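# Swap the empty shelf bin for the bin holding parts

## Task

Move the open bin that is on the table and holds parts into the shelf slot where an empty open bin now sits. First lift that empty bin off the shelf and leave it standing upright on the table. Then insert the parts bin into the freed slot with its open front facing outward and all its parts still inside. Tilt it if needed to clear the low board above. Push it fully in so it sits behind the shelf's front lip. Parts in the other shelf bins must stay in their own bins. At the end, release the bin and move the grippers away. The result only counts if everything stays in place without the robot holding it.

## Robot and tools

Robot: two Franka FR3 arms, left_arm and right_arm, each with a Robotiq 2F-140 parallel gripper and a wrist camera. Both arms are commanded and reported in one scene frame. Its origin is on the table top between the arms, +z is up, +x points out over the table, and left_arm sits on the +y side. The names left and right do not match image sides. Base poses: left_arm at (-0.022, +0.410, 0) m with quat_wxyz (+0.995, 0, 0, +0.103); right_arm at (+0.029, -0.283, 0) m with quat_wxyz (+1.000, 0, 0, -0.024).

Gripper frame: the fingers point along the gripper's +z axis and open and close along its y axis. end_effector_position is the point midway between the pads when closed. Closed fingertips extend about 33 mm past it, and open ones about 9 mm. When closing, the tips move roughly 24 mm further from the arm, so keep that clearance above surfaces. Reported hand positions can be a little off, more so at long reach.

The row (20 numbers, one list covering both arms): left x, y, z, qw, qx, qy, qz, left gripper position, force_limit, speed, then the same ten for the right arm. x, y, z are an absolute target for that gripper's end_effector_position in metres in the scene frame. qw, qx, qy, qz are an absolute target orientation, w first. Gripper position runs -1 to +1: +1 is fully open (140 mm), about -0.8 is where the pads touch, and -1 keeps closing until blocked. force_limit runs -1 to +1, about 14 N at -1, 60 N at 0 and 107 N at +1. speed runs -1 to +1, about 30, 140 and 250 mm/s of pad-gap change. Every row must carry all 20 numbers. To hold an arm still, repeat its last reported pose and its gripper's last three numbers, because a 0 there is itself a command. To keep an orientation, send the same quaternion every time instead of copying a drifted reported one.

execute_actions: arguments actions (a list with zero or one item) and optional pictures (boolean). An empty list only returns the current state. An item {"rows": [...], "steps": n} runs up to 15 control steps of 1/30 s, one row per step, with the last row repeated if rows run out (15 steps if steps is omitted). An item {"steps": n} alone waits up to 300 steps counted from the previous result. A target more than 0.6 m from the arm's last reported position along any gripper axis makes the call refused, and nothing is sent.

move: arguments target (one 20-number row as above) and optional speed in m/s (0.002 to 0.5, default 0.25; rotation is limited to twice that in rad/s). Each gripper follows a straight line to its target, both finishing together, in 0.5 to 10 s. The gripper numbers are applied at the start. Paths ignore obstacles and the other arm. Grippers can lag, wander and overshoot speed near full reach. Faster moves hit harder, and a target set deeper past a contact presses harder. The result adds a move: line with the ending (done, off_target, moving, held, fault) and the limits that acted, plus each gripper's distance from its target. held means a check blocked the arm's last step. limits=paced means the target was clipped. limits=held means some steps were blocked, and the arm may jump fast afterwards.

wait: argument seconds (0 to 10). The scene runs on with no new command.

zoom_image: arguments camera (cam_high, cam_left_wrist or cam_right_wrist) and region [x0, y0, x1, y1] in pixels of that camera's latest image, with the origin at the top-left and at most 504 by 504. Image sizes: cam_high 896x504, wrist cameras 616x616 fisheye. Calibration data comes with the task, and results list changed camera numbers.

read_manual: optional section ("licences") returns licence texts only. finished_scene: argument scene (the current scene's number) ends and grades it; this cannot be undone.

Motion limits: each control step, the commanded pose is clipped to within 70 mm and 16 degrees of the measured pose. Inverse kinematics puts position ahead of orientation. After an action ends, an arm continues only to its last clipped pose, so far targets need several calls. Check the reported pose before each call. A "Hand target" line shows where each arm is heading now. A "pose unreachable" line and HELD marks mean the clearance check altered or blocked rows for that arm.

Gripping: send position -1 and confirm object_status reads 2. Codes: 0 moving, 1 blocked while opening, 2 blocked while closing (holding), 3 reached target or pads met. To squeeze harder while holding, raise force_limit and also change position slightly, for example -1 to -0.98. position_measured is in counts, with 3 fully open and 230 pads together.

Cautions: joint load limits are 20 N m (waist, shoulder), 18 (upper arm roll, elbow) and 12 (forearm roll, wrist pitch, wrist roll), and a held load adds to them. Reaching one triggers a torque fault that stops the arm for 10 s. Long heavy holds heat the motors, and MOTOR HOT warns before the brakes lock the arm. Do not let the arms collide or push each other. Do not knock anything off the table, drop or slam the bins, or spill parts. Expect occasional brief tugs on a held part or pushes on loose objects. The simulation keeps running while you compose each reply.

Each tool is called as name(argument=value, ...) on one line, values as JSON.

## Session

execute_actions(actions=[])

Scene clock: 0.00 s of 8100.00 s.
left_arm: end_effector_position=(+0.2233, +0.7422, +0.3519) position_measured=3 object_status=3 end_effector_quat_wxyz=(+0.254, +0.734, +0.389, +0.496) | right_arm: end_effector_position=(+0.5741, -0.2927, +0.4110) position_measured=3 object_status=3 end_effector_quat_wxyz=(+0.001, +0.920, -0.391, -0.010)
Joint positions: left_arm=[ 1.19  -0.651  0.251 -2.741 -1.089  1.825 -0.489] | right_arm=[ 0.009 -0.011  0.017 -1.585  0.006  1.554 -0.79 ]
Joint velocities: left_arm=[-0.     0.001  0.001 -0.    -0.001  0.001 -0.001] | right_arm=[ 0.001  0.001 -0.002 -0.001 -0.001 -0.001  0.001]
Hand target (left_arm): +0.223, +0.742, +0.352; +0.254, +0.734, +0.389, +0.496
Hand target (right_arm): +0.574, -0.293, +0.411; +0.001, +0.920, -0.391, -0.010
camera_calibration (this result's frames):
cam_left_wrist: T_world_to_cam=[[0.302519, -0.485674, 0.820124, -0.00866981], [-0.497535, -0.814377, -0.298745, 0.826351], [0.812983, -0.317665, -0.488005, 0.41151], [0, 0, 0, 1]] pos_world=[0.0792116, 0.799473, 0.454797]

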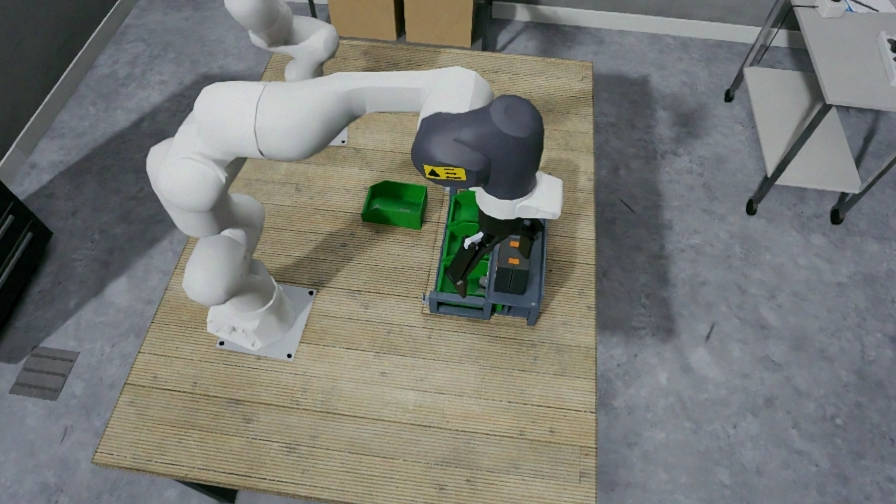

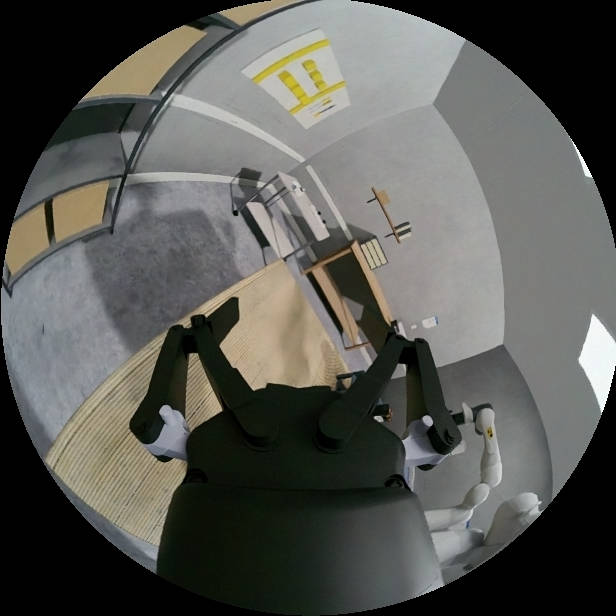

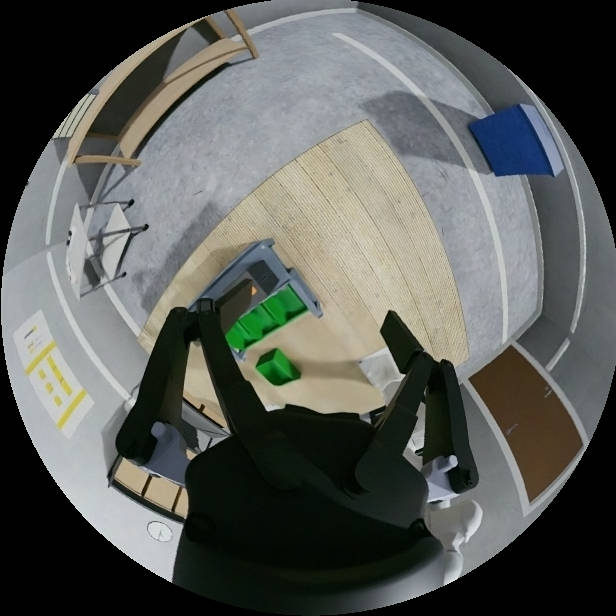

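Moving the arm aside for a clear view.

move(target=[0.2233,0.7422,0.3519,0.254,0.734,0.389,0.496,1,0,0,0.40,-0.42,0.3,0,0.707,-0.707,0,-0.55,0.7,0])

zoom_image(camera="cam_high", region=[340,150,580,340])

Scene clock: 2.90 s of 8100.00 s.
left_arm: end_effector_position=(+0.2233, +0.7422, +0.3519) position_measured=3 object_status=3 end_effector_quat_wxyz=(+0.254, +0.734, +0.389, +0.496) | right_arm: end_effector_position=(+0.4029, -0.4224, +0.2975) position_measured=199 object_status=3 end_effector_quat_wxyz=(+0.002, +0.710, -0.704, -0.002)
Joint positions: left_arm=[ 1.19  -0.651  0.251 -2.741 -1.089  1.825 -0.489] | right_arm=[-0.294 -0.499 -0.012 -2.367 -0.008  1.863 -0.359]
Joint velocities: left_arm=[-0.001  0.002  0.001  0.     0.001 -0.001 -0.   ] | right_arm=[-0.002  0.     0.    -0.001 -0.001  0.006  0.025]
Hand target (left_arm): +0.223, +0.742, +0.352; +0.254, +0.734, +0.389, +0.496
Hand target (right_arm): +0.404, -0.423, +0.298; +0.001, +0.706, -0.708, +0.001
Off the commanded pose (left_arm): 0.000 m, 0 deg.
Off the commanded pose (right_arm): 0.005 m, 1 deg.
move: off_target (right_arm)
camera_calibration (this result's frames):
cam_left_wrist: T_world_to_cam=[[0.302519, -0.485674, 0.820124, -0.00866985], [-0.497535, -0.814377, -0.298745, 0.826351], [0.812983, -0.317665, -0.488005, 0.41151], [0, 0, 0, 1]] pos_world=[0.0792116, 0.799473, 0.454797]
cam_right_wrist: T_world_to_cam=[[-0.972413, -0.225592, -0.0593355, 0.32533], [-0.229633, 0.881076, 0.41349, 0.345165], [-0.0410008, 0.415709, -0.908573, 0.632941], [0, 0, 0, 1]] pos_world=[0.421567, -0.493843, 0.451655]

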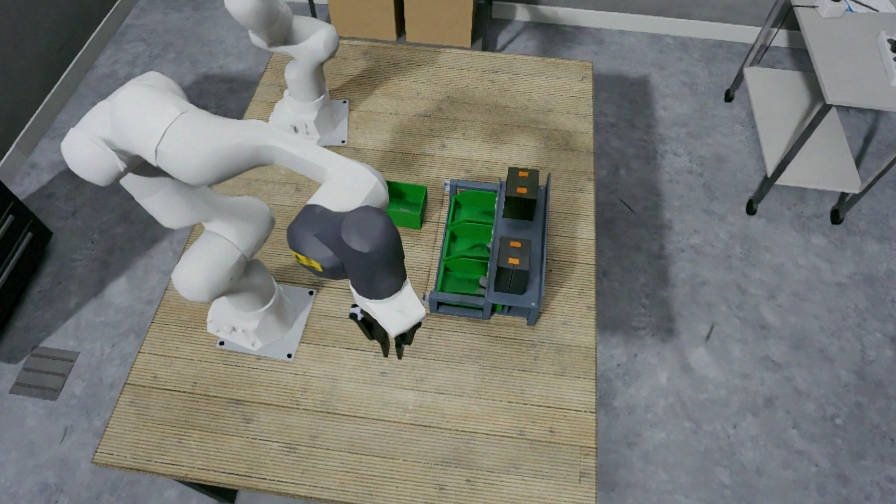

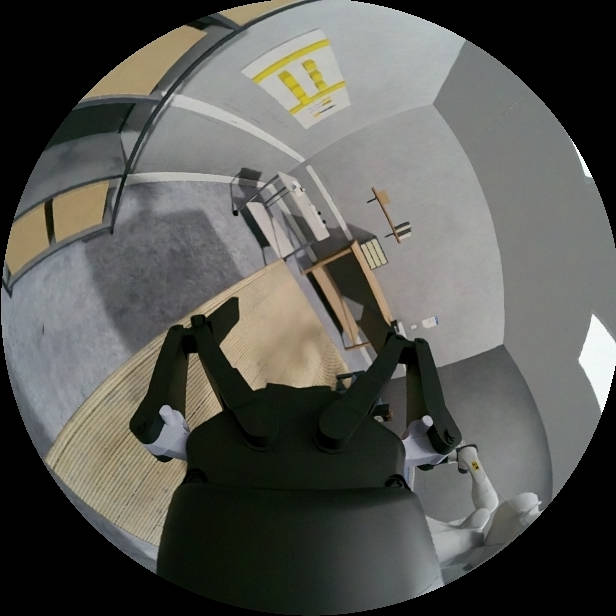

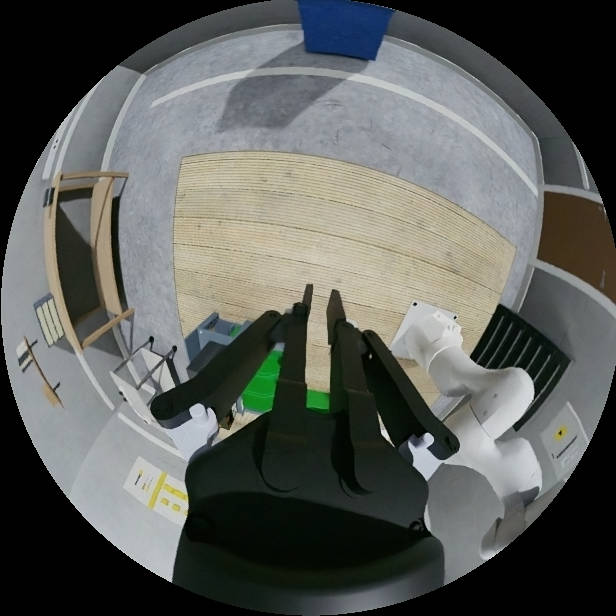

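Region (340, 150, 580, 340) of cam_high's 896x504 image, scaled by 2.100, with more detail than that image has; it fills the top 399 rows of this view, and the rest is white.

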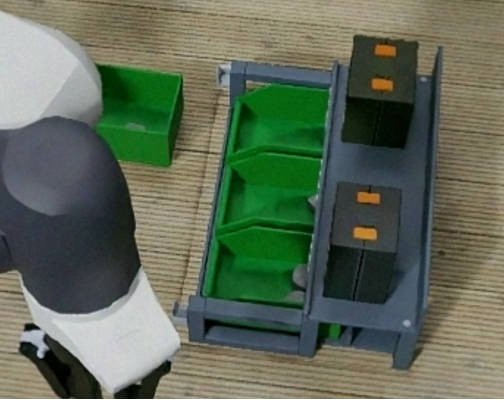

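move(target=[0.2233,0.7422,0.3519,0.254,0.734,0.389,0.496,1,0,0,0.43,0.07,0.2,0,0.725,-0.688,0,-0.55,0.7,0])

Scene clock: 8.50 s of 8100.00 s.
left_arm: end_effector_position=(+0.2233, +0.7422, +0.3519) position_measured=3 object_status=3 end_effector_quat_wxyz=(+0.254, +0.734, +0.389, +0.496) | right_arm: end_effector_position=(+0.4181, +0.0605, +0.1985) position_measured=199 object_status=3 end_effector_quat_wxyz=(+0.006, +0.729, -0.684, +0.009)
Joint positions: left_arm=[ 1.19  -0.651  0.251 -2.741 -1.089  1.825 -0.489] | right_arm=[-0.27  -0.108  1.03  -2.188  0.086  2.121  0.599]
Joint velocities: left_arm=[ 0.    -0.    -0.001 -0.001 -0.     0.     0.001] | right_arm=[-0.     0.002  0.003  0.001 -0.005 -0.003  0.036]
Hand target (left_arm): +0.223, +0.742, +0.352; +0.254, +0.734, +0.389, +0.496
Hand target (right_arm): +0.418, +0.059, +0.198; +0.008, +0.725, -0.689, +0.009
Off the commanded pose (left_arm): 0.000 m, 0 deg.
Off the commanded pose (right_arm): 0.015 m, 1 deg.
move: off_target (right_arm)
camera_calibration (this result's frames):
cam_left_wrist: T_world_to_cam=[[0.302519, -0.485674, 0.820124, -0.00866985], [-0.497535, -0.814377, -0.298745, 0.826352], [0.812983, -0.317665, -0.488004, 0.41151], [0, 0, 0, 1]] pos_world=[0.0792115, 0.799473, 0.454797]
cam_right_wrist: T_world_to_cam=[[-0.957827, -0.280101, -0.0641156, 0.4413], [-0.282235, 0.875181, 0.39294, -0.00942618], [-0.05395, 0.394464, -0.917326, 0.351295], [0, 0, 0, 1]] pos_world=[0.438981, -0.00671523, 0.35425]

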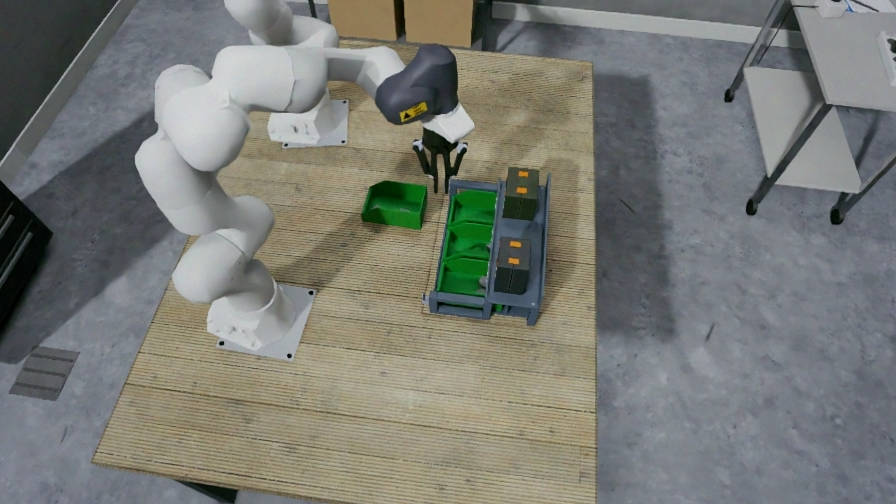

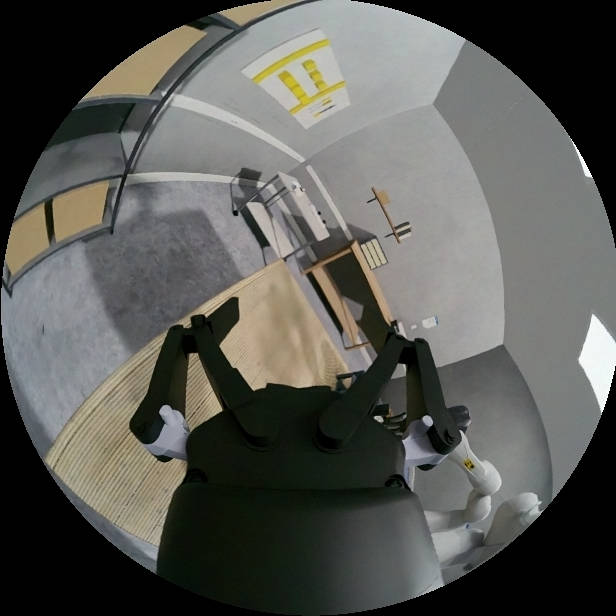

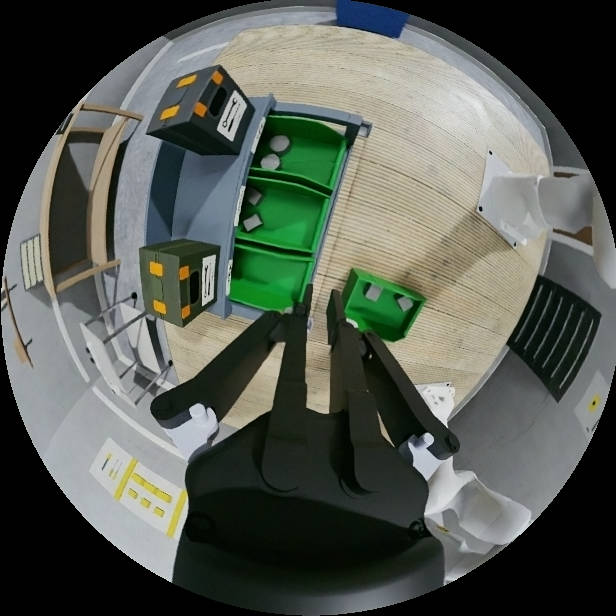

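move(target=[0.2233,0.7422,0.3519,0.254,0.734,0.389,0.496,1,0,0,0.443,0.089,0.11,0,0.725,-0.688,0,-0.55,0.7,0], speed=0.08)

Scene clock: 12.03 s of 8100.00 s.
left_arm: end_effector_position=(+0.2233, +0.7422, +0.3519) position_measured=3 object_status=3 end_effector_quat_wxyz=(+0.254, +0.734, +0.389, +0.496) | right_arm: end_effector_position=(+0.4414, +0.0884, +0.1135) position_measured=199 object_status=3 end_effector_quat_wxyz=(-0.000, +0.730, -0.684, -0.000)
Joint positions: left_arm=[ 1.19  -0.651  0.251 -2.741 -1.089  1.825 -0.489] | right_arm=[-0.132  0.252  0.936 -2.162 -0.271  2.295  0.857]
Joint velocities: left_arm=[ 0.     0.    -0.001 -0.002  0.    -0.001 -0.001] | right_arm=[ 0.012  0.    -0.012 -0.    -0.     0.005  0.028]
Hand target (left_arm): +0.223, +0.742, +0.352; +0.254, +0.734, +0.389, +0.496
Hand target (right_arm): +0.443, +0.090, +0.114; -0.003, +0.726, -0.687, +0.001
Off the commanded pose (left_arm): 0.000 m, 0 deg.
Off the commanded pose (right_arm): 0.004 m, 1 deg.
move: off_target (right_arm)
camera_calibration (this result's frames):
cam_left_wrist: T_world_to_cam=[[0.302519, -0.485674, 0.820124, -0.00866965], [-0.497535, -0.814377, -0.298745, 0.826352], [0.812983, -0.317664, -0.488005, 0.41151], [0, 0, 0, 1]] pos_world=[0.0792115, 0.799473, 0.454797]
cam_right_wrist: T_world_to_cam=[[-0.957911, -0.279671, -0.0647369, 0.466097], [-0.280845, 0.86632, 0.413056, 0.00405134], [-0.0594369, 0.413852, -0.908402, 0.263305], [0, 0, 0, 1]] pos_world=[0.463267, 0.0178746, 0.267687]

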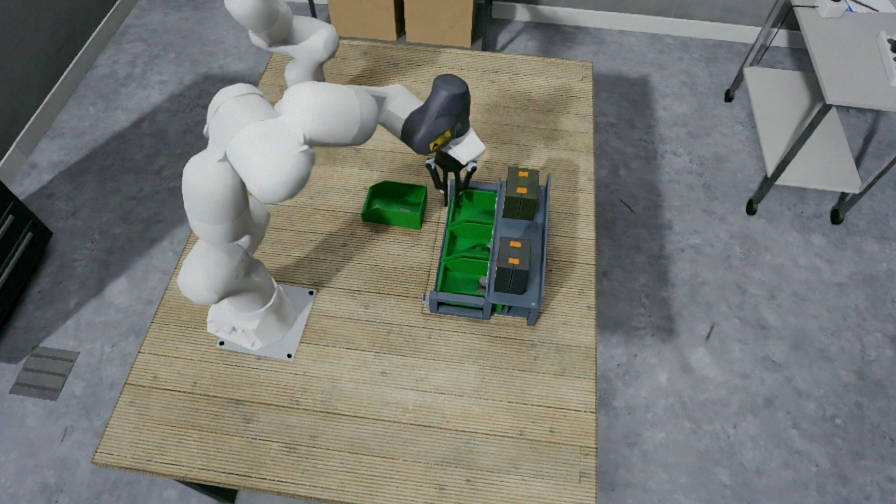

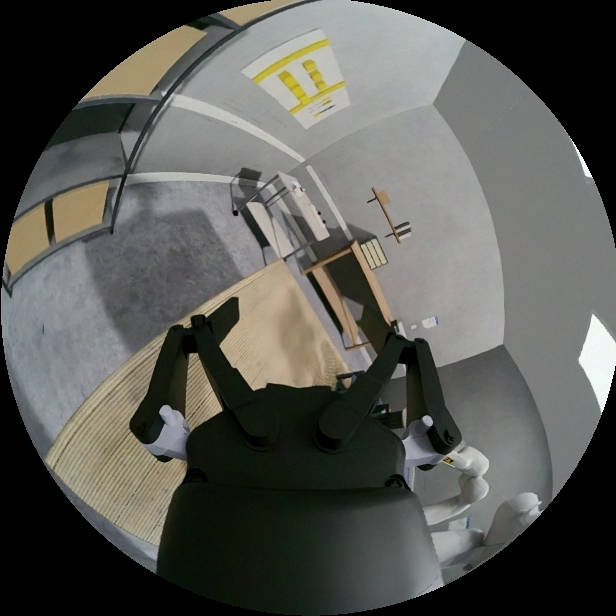

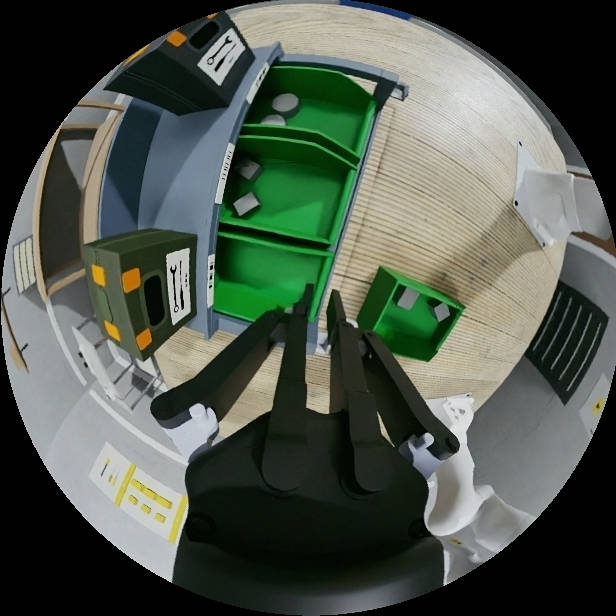

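move(target=[0.2233,0.7422,0.3519,0.254,0.734,0.389,0.496,1,0,0,0.452,0.084,0.085,0,0.716,-0.698,0,-0.55,0.7,0], speed=0.04)

zoom_image(camera="cam_right_wrist", region=[220,200,420,380])

Scene clock: 15.63 s of 8100.00 s.
left_arm: end_effector_position=(+0.2233, +0.7422, +0.3519) position_measured=3 object_status=3 end_effector_quat_wxyz=(+0.254, +0.734, +0.389, +0.496) | right_arm: end_effector_position=(+0.4508, +0.0825, +0.0858) position_measured=199 object_status=3 end_effector_quat_wxyz=(+0.002, +0.718, -0.696, -0.001)
Joint positions: left_arm=[ 1.19  -0.651  0.251 -2.741 -1.089  1.825 -0.489] | right_arm=[-0.082  0.319  0.863 -2.159 -0.335  2.336  0.913]
Joint velocities: left_arm=[ 0.001 -0.     0.     0.001 -0.001  0.     0.   ] | right_arm=[ 0.016  0.    -0.013  0.001 -0.001  0.013  0.023]
Hand target (left_arm): +0.223, +0.742, +0.352; +0.254, +0.734, +0.389, +0.496
Hand target (right_arm): +0.452, +0.085, +0.086; -0.001, +0.716, -0.698, -0.001
Off the commanded pose (left_arm): 0.000 m, 0 deg.
Off the commanded pose (right_arm): 0.002 m, 0 deg.
move: done
camera_calibration (this result's frames):
cam_left_wrist: T_world_to_cam=[[0.302519, -0.485674, 0.820124, -0.00866958], [-0.497535, -0.814377, -0.298745, 0.826352], [0.812983, -0.317664, -0.488005, 0.41151], [0, 0, 0, 1]] pos_world=[0.0792115, 0.799473, 0.454797]
cam_right_wrist: T_world_to_cam=[[-0.966882, -0.248173, -0.0595745, 0.472665], [-0.250269, 0.876154, 0.411971, 0.00868018], [-0.0500437, 0.413237, -0.909248, 0.237018], [0, 0, 0, 1]] pos_world=[0.471045, 0.0117532, 0.240091]

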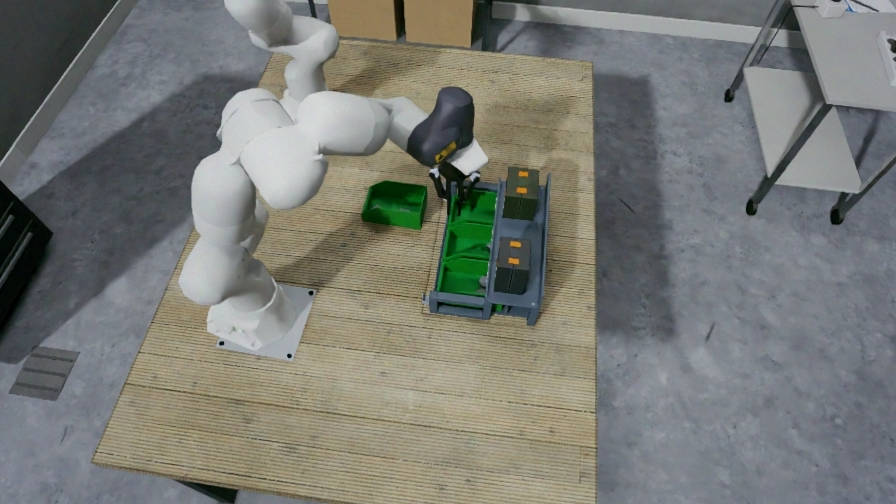

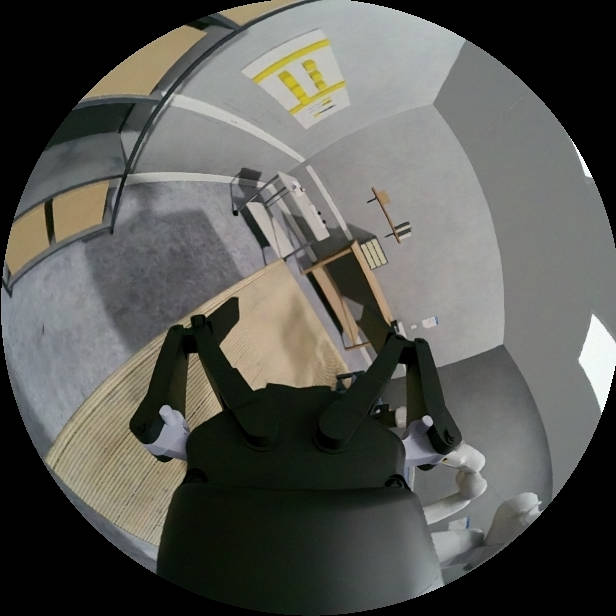

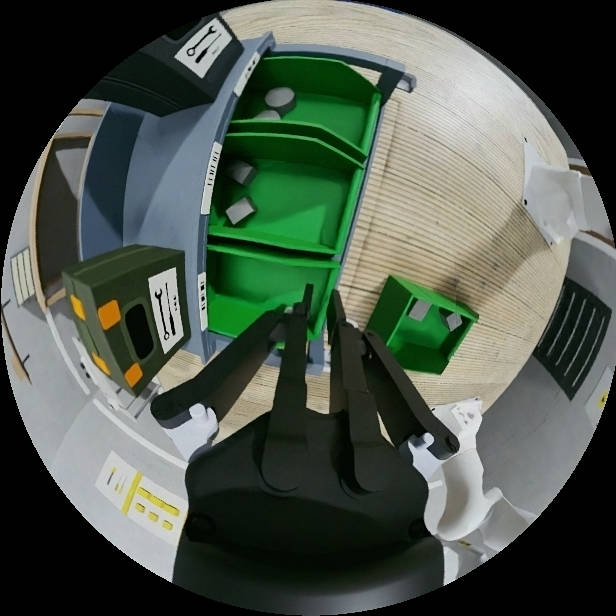

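Region (220, 200, 420, 380) of cam_right_wrist's 616x616 image, scaled by 2.520, with more detail than that image has; it fills the top 454 rows of this view, and the rest is white.

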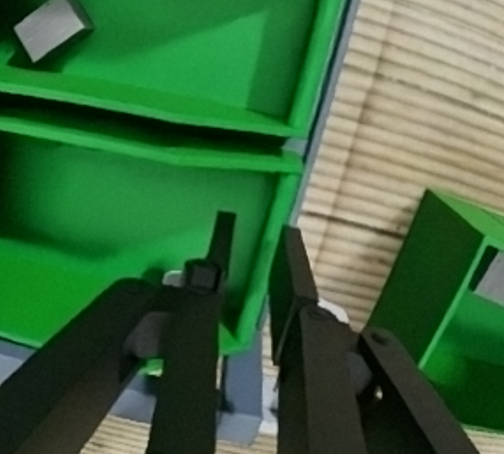

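move(target=[0.2233,0.7422,0.3519,0.254,0.734,0.389,0.496,1,0,0,0.456,0.082,0.063,0,0.716,-0.698,0,-0.6,0.7,0], speed=0.015)

move(target=[0.2233,0.7422,0.3519,0.254,0.734,0.389,0.496,1,0,0,0.456,0.082,0.063,0,0.716,-0.698,0,-1,0.9,0])

Scene clock: 18.33 s of 8100.00 s.
left_arm: end_effector_position=(+0.2233, +0.7422, +0.3519) position_measured=3 object_status=3 end_effector_quat_wxyz=(+0.254, +0.734, +0.389, +0.496) | right_arm: end_effector_position=(+0.4621, +0.0868, +0.0748) position_measured=205 object_status=3 end_effector_quat_wxyz=(-0.009, +0.717, -0.697, +0.004)
Joint positions: left_arm=[ 1.19  -0.651  0.251 -2.741 -1.089  1.825 -0.489] | right_arm=[-0.041  0.35   0.816 -2.15  -0.379  2.378  0.941]
Joint velocities: left_arm=[-0.002 -0.001 -0.001  0.001  0.    -0.001 -0.   ] | right_arm=[ 0.01   0.    -0.01   0.001 -0.     0.011  0.005]
Hand target (left_arm): +0.223, +0.742, +0.352; +0.254, +0.734, +0.389, +0.496
Hand target (right_arm): +0.456, +0.082, +0.064; -0.000, +0.716, -0.698, -0.000
Off the commanded pose (left_arm): 0.000 m, 0 deg.
Off the commanded pose (right_arm): 0.014 m, 1 deg.
move: off_target (right_arm)
camera_calibration (this result's frames):
cam_left_wrist: T_world_to_cam=[[0.302519, -0.485674, 0.820124, -0.00866969], [-0.497535, -0.814377, -0.298745, 0.826351], [0.812983, -0.317665, -0.488005, 0.41151], [0, 0, 0, 1]] pos_world=[0.0792116, 0.799473, 0.454797]
cam_right_wrist: T_world_to_cam=[[-0.966007, -0.244115, -0.0850779, 0.48509], [-0.25711, 0.872967, 0.414515, 0.0155069], [-0.0269189, 0.422299, -0.906057, 0.21413], [0, 0, 0, 1]] pos_world=[0.478351, 0.0144535, 0.228857]

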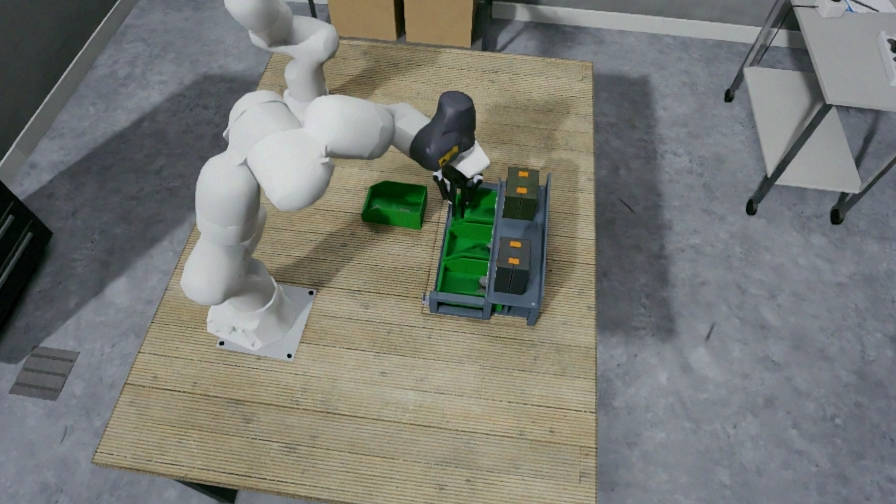

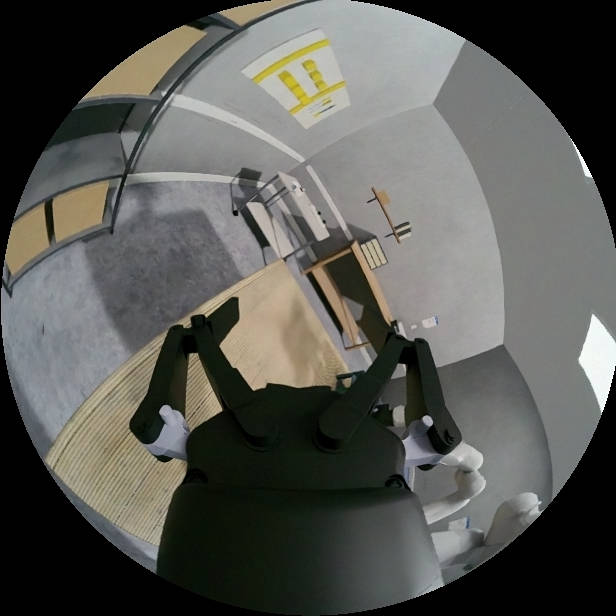

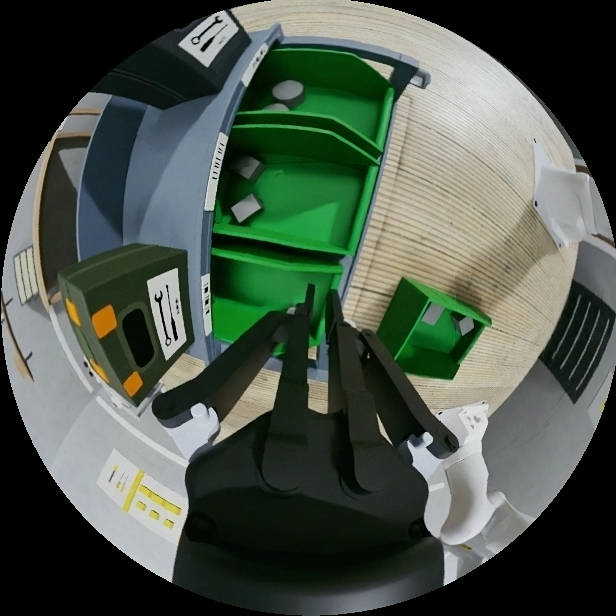

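Scene clock: 19.07 s of 8100.00 s.
left_arm: end_effector_position=(+0.2233, +0.7422, +0.3519) position_measured=3 object_status=3 end_effector_quat_wxyz=(+0.254, +0.734, +0.389, +0.496) | right_arm: end_effector_position=(+0.4576, +0.0819, +0.0649) position_measured=235 object_status=3 end_effector_quat_wxyz=(-0.001, +0.716, -0.698, -0.000)
Joint positions: left_arm=[ 1.19  -0.651  0.251 -2.741 -1.089  1.825 -0.489] | right_arm=[-0.039  0.364  0.806 -2.158 -0.381  2.382  0.941]
Joint velocities: left_arm=[-0.001 -0.001 -0.002  0.001  0.001  0.001 -0.   ] | right_arm=[ 0.005 -0.    -0.003 -0.001 -0.     0.001  0.001]
Hand target (left_arm): +0.223, +0.742, +0.352; +0.254, +0.734, +0.389, +0.496
Hand target (right_arm): +0.456, +0.082, +0.063; -0.000, +0.716, -0.698, -0.000
Off the commanded pose (left_arm): 0.000 m, 0 deg.
Off the commanded pose (right_arm): 0.002 m, 0 deg.
move: done
camera_calibration (this result's frames):
cam_left_wrist: T_world_to_cam=[[0.302519, -0.485674, 0.820124, -0.00866965], [-0.497535, -0.814377, -0.298745, 0.826351], [0.812983, -0.317665, -0.488005, 0.41151], [0, 0, 0, 1]] pos_world=[0.0792116, 0.799473, 0.454797]
cam_right_wrist: T_world_to_cam=[[-0.96833, -0.240593, -0.0667307, 0.478285], [-0.246247, 0.87615, 0.414395, 0.0175511], [-0.0412343, 0.417703, -0.907647, 0.214169], [0, 0, 0, 1]] pos_world=[0.476291, 0.0102355, 0.219033]

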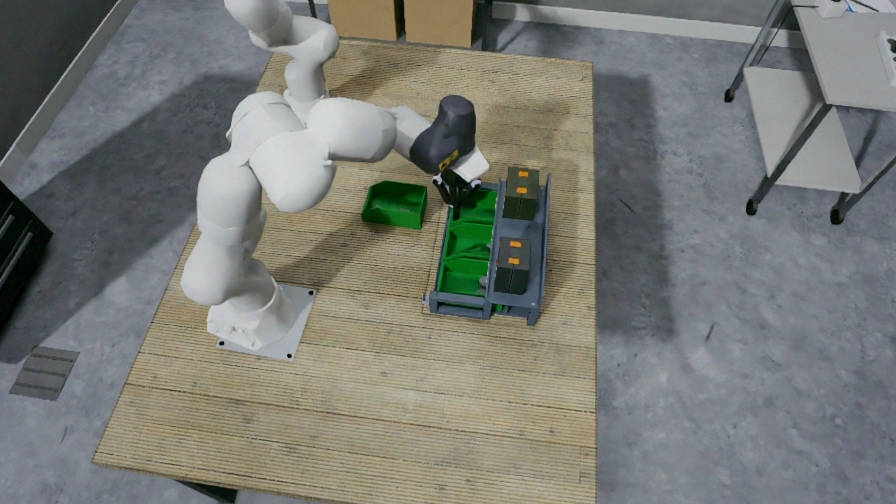

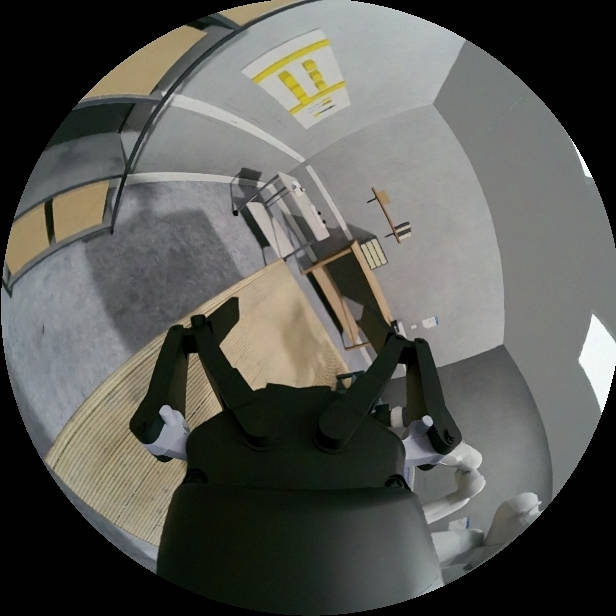

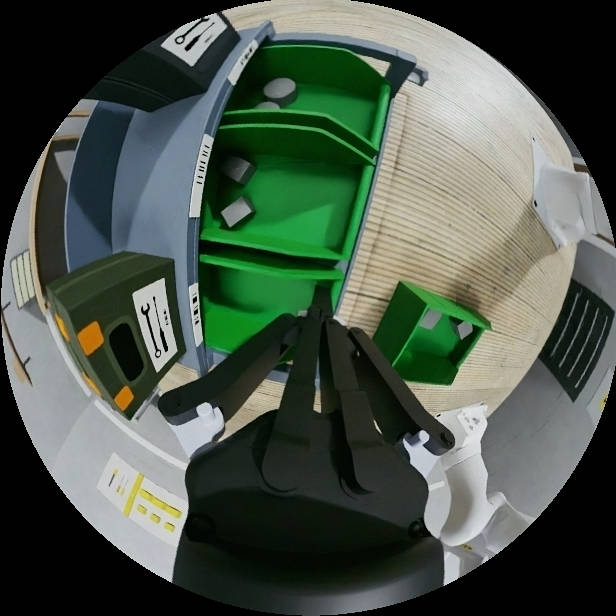

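move(target=[0.2233,0.7422,0.3519,0.254,0.734,0.389,0.496,1,0,0,0.456,0.082,0.1,0,0.716,-0.698,0,-0.55,0.9,0], speed=0.04)

move(target=[0.2233,0.7422,0.3519,0.254,0.734,0.389,0.496,1,0,0,0.447,0.082,0.095,0,0.716,-0.698,0,-0.55,0.9,0], speed=0.02)

move(target=[0.2233,0.7422,0.3519,0.254,0.734,0.389,0.496,1,0,0,0.447,0.082,0.072,0,0.716,-0.698,0,-0.55,0.9,0], speed=0.012)

zoom_image(camera="cam_right_wrist", region=[220,200,420,380])

Scene clock: 21.47 s of 8100.00 s.
left_arm: end_effector_position=(+0.2233, +0.7422, +0.3519) position_measured=3 object_status=3 end_effector_quat_wxyz=(+0.254, +0.734, +0.389, +0.496) | right_arm: end_effector_position=(+0.4561, +0.0832, +0.0983) position_measured=199 object_status=3 end_effector_quat_wxyz=(-0.002, +0.714, -0.700, +0.001)
Joint positions: left_arm=[ 1.19  -0.651  0.251 -2.741 -1.089  1.825 -0.489] | right_arm=[-0.089  0.297  0.87  -2.146 -0.312  2.32   0.904]
Joint velocities: left_arm=[-0.     0.001 -0.001 -0.001 -0.001 -0.    -0.   ] | right_arm=[-0.013  0.     0.007 -0.001  0.003 -0.017 -0.017]
Hand target (left_arm): +0.223, +0.742, +0.352; +0.254, +0.734, +0.389, +0.496
Hand target (right_arm): +0.456, +0.082, +0.099; +0.001, +0.716, -0.698, +0.000
Off the commanded pose (left_arm): 0.000 m, 0 deg.
Off the commanded pose (right_arm): 0.002 m, 0 deg.
move: done
camera_calibration (this result's frames):
cam_left_wrist: T_world_to_cam=[[0.302519, -0.485674, 0.820124, -0.00866968], [-0.497535, -0.814377, -0.298745, 0.826351], [0.812983, -0.317665, -0.488005, 0.41151], [0, 0, 0, 1]] pos_world=[0.0792115, 0.799473, 0.454797]
cam_right_wrist: T_world_to_cam=[[-0.969141, -0.236955, -0.0679585, 0.479581], [-0.243522, 0.877527, 0.413091, 0.000984482], [-0.0382483, 0.416892, -0.908151, 0.242577], [0, 0, 0, 1]] pos_world=[0.4743, 0.0116464, 0.252482]

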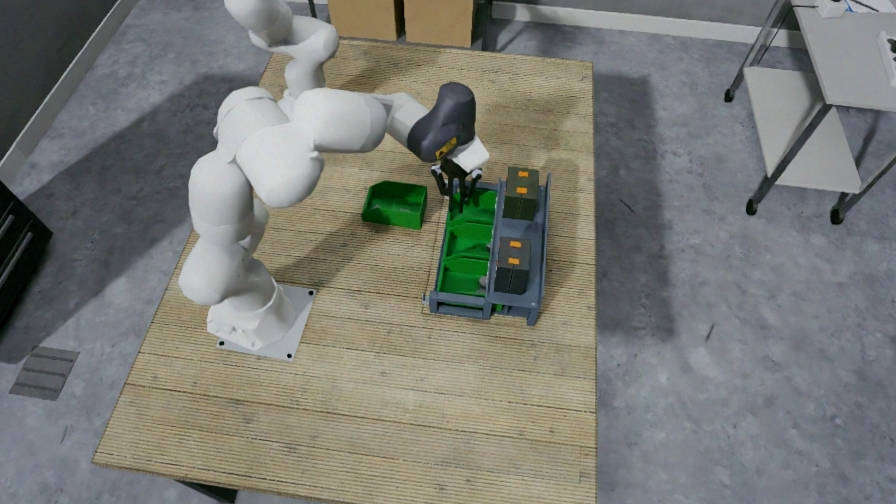

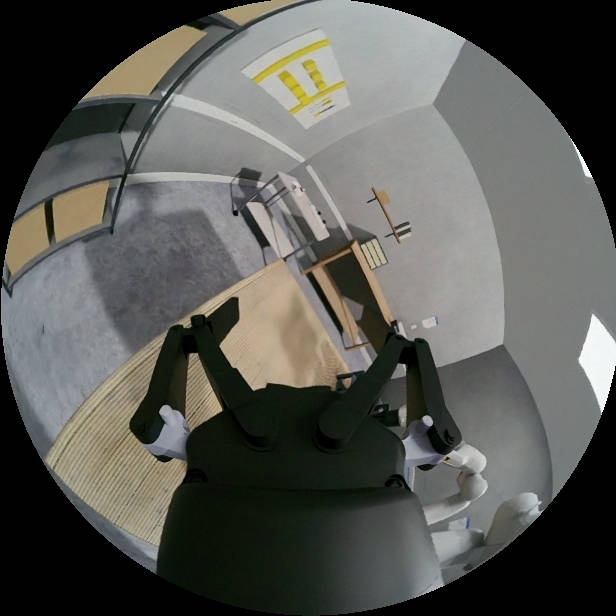

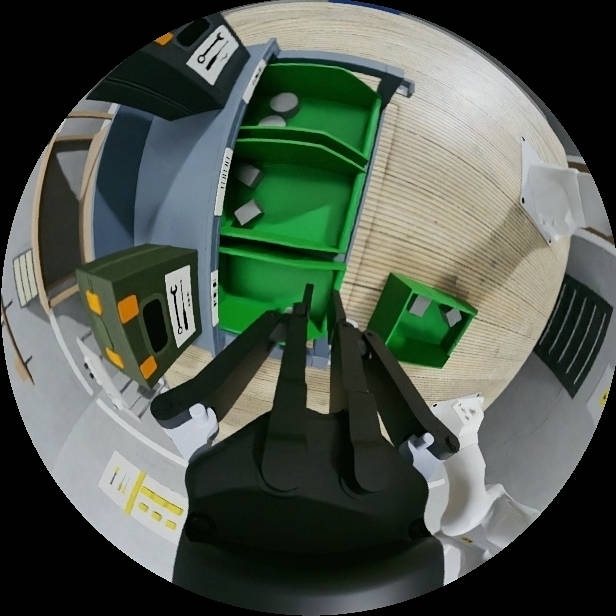

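Scene clock: 22.17 s of 8100.00 s.
left_arm: end_effector_position=(+0.2233, +0.7422, +0.3519) position_measured=3 object_status=3 end_effector_quat_wxyz=(+0.254, +0.734, +0.389, +0.496) | right_arm: end_effector_position=(+0.4462, +0.0809, +0.0939) position_measured=199 object_status=3 end_effector_quat_wxyz=(+0.003, +0.717, -0.697, +0.001)
Joint positions: left_arm=[ 1.19  -0.651  0.251 -2.741 -1.089  1.825 -0.489] | right_arm=[-0.094  0.286  0.879 -2.172 -0.307  2.328  0.904]
Joint velocities: left_arm=[-0.     0.001  0.002  0.001 -0.    -0.001  0.   ] | right_arm=[-0.007 -0.002  0.004 -0.003  0.001  0.008  0.001]
Hand target (left_arm): +0.223, +0.742, +0.352; +0.254, +0.734, +0.389, +0.496
Hand target (right_arm): +0.447, +0.082, +0.095; +0.000, +0.716, -0.698, +0.000
Off the commanded pose (left_arm): 0.000 m, 0 deg.
Off the commanded pose (right_arm): 0.002 m, 0 deg.
move: done
camera_calibration (this result's frames):
cam_left_wrist: T_world_to_cam=[[0.302519, -0.485674, 0.820124, -0.00866961], [-0.497535, -0.814377, -0.298745, 0.826351], [0.812983, -0.317665, -0.488005, 0.41151], [0, 0, 0, 1]] pos_world=[0.0792115, 0.799473, 0.454797]
cam_right_wrist: T_world_to_cam=[[-0.967915, -0.243726, -0.061144, 0.468571], [-0.247049, 0.878564, 0.408769, 0.00427855], [-0.0459086, 0.410759, -0.910587, 0.243314], [0, 0, 0, 1]] pos_world=[0.465764, 0.0105006, 0.24846]

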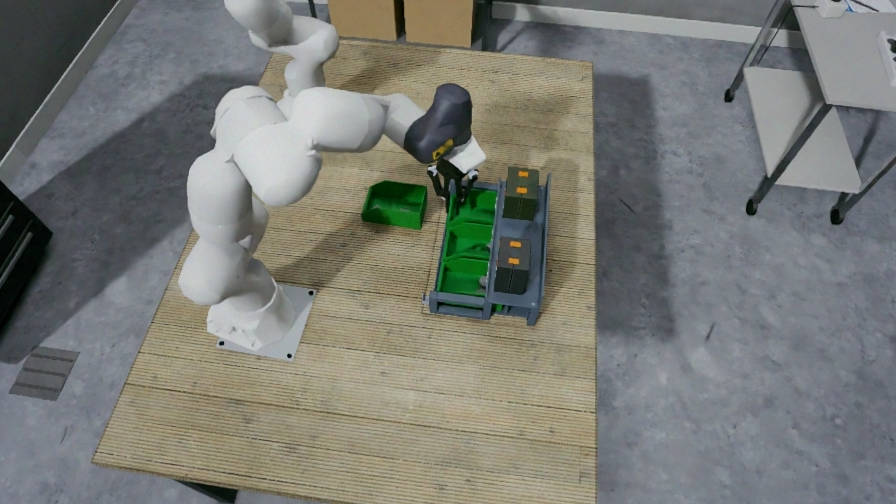

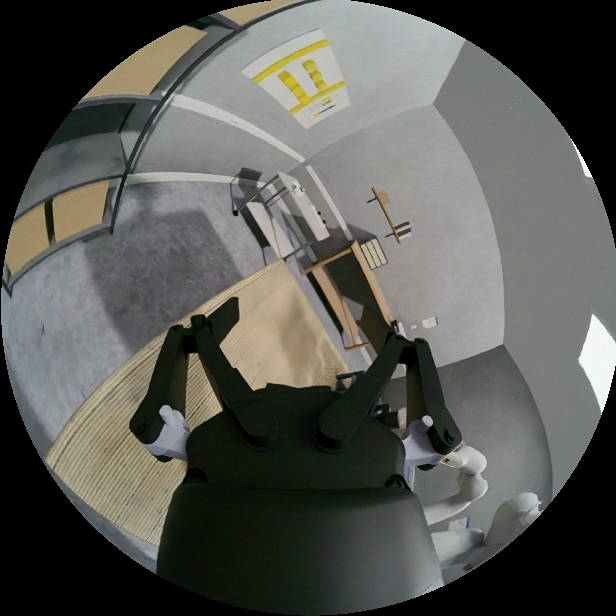

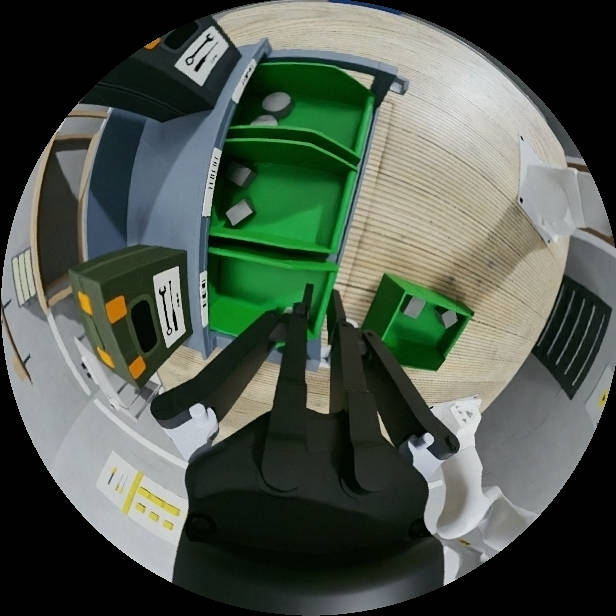

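Scene clock: 24.20 s of 8100.00 s.
left_arm: end_effector_position=(+0.2233, +0.7422, +0.3519) position_measured=3 object_status=3 end_effector_quat_wxyz=(+0.254, +0.734, +0.389, +0.496) | right_arm: end_effector_position=(+0.4476, +0.0816, +0.0744) position_measured=199 object_status=3 end_effector_quat_wxyz=(+0.000, +0.717, -0.697, +0.000)
Joint positions: left_arm=[ 1.19  -0.651  0.251 -2.741 -1.089  1.825 -0.489] | right_arm=[-0.059  0.325  0.837 -2.181 -0.348  2.372  0.93 ]
Joint velocities: left_arm=[-0.     0.001  0.     0.001 -0.001  0.002  0.001] | right_arm=[ 0.006 -0.    -0.005  0.    -0.002  0.007  0.008]
Hand target (left_arm): +0.223, +0.742, +0.352; +0.254, +0.734, +0.389, +0.496
Hand target (right_arm): +0.447, +0.082, +0.073; -0.000, +0.716, -0.698, -0.000
Off the commanded pose (left_arm): 0.000 m, 0 deg.
Off the commanded pose (right_arm): 0.003 m, 0 deg.
move: done
camera_calibration (this result's frames):
cam_left_wrist: T_world_to_cam=[[0.302519, -0.485674, 0.820124, -0.00866961], [-0.497535, -0.814377, -0.298745, 0.826351], [0.812983, -0.317665, -0.488005, 0.41151], [0, 0, 0, 1]] pos_world=[0.0792116, 0.799473, 0.454797]
cam_right_wrist: T_world_to_cam=[[-0.967767, -0.243432, -0.0645568, 0.469002], [-0.248016, 0.876671, 0.412233, 0.012337], [-0.0437556, 0.414957, -0.908788, 0.22393], [0, 0, 0, 1]] pos_world=[0.466743, 0.0104335, 0.228696]

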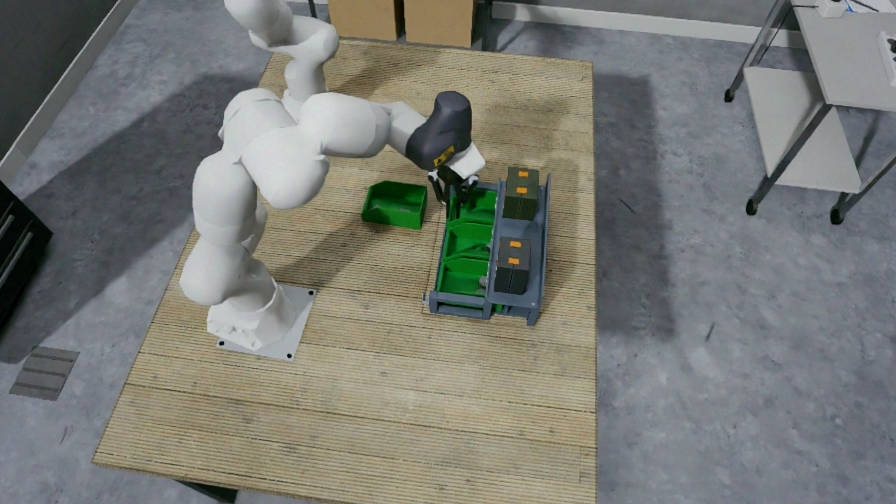

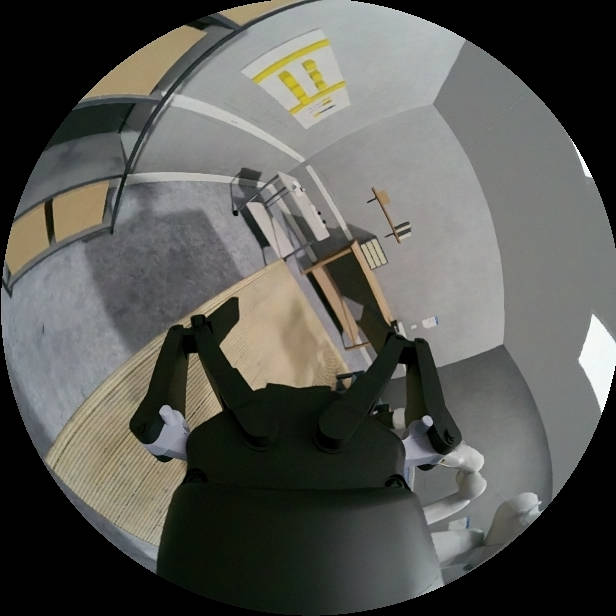

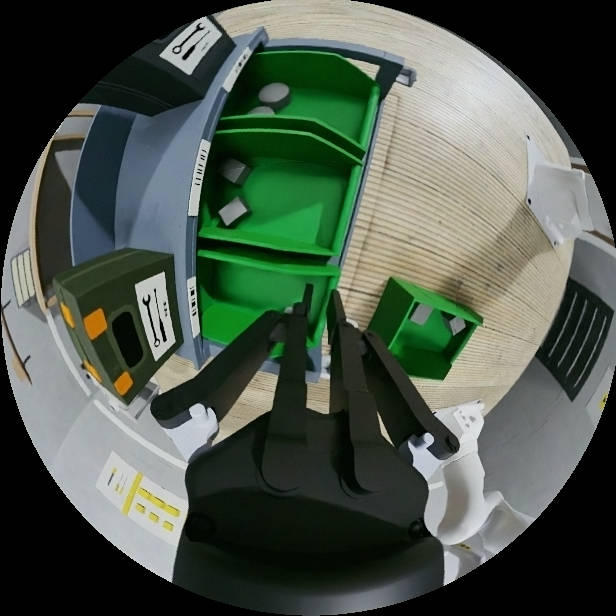

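Region (220, 200, 420, 380) of cam_right_wrist's 616x616 image, scaled by 2.520, with more detail than that image has; it fills the top 454 rows of this view, and the rest is white.

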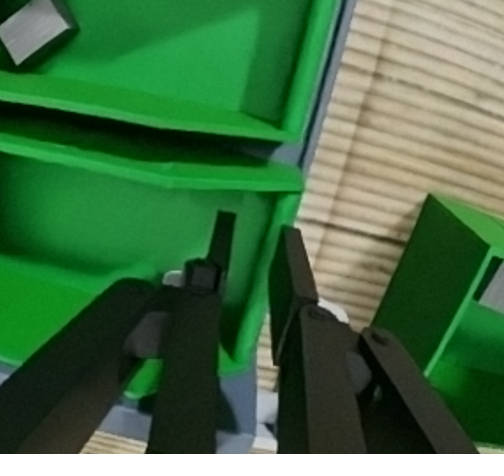

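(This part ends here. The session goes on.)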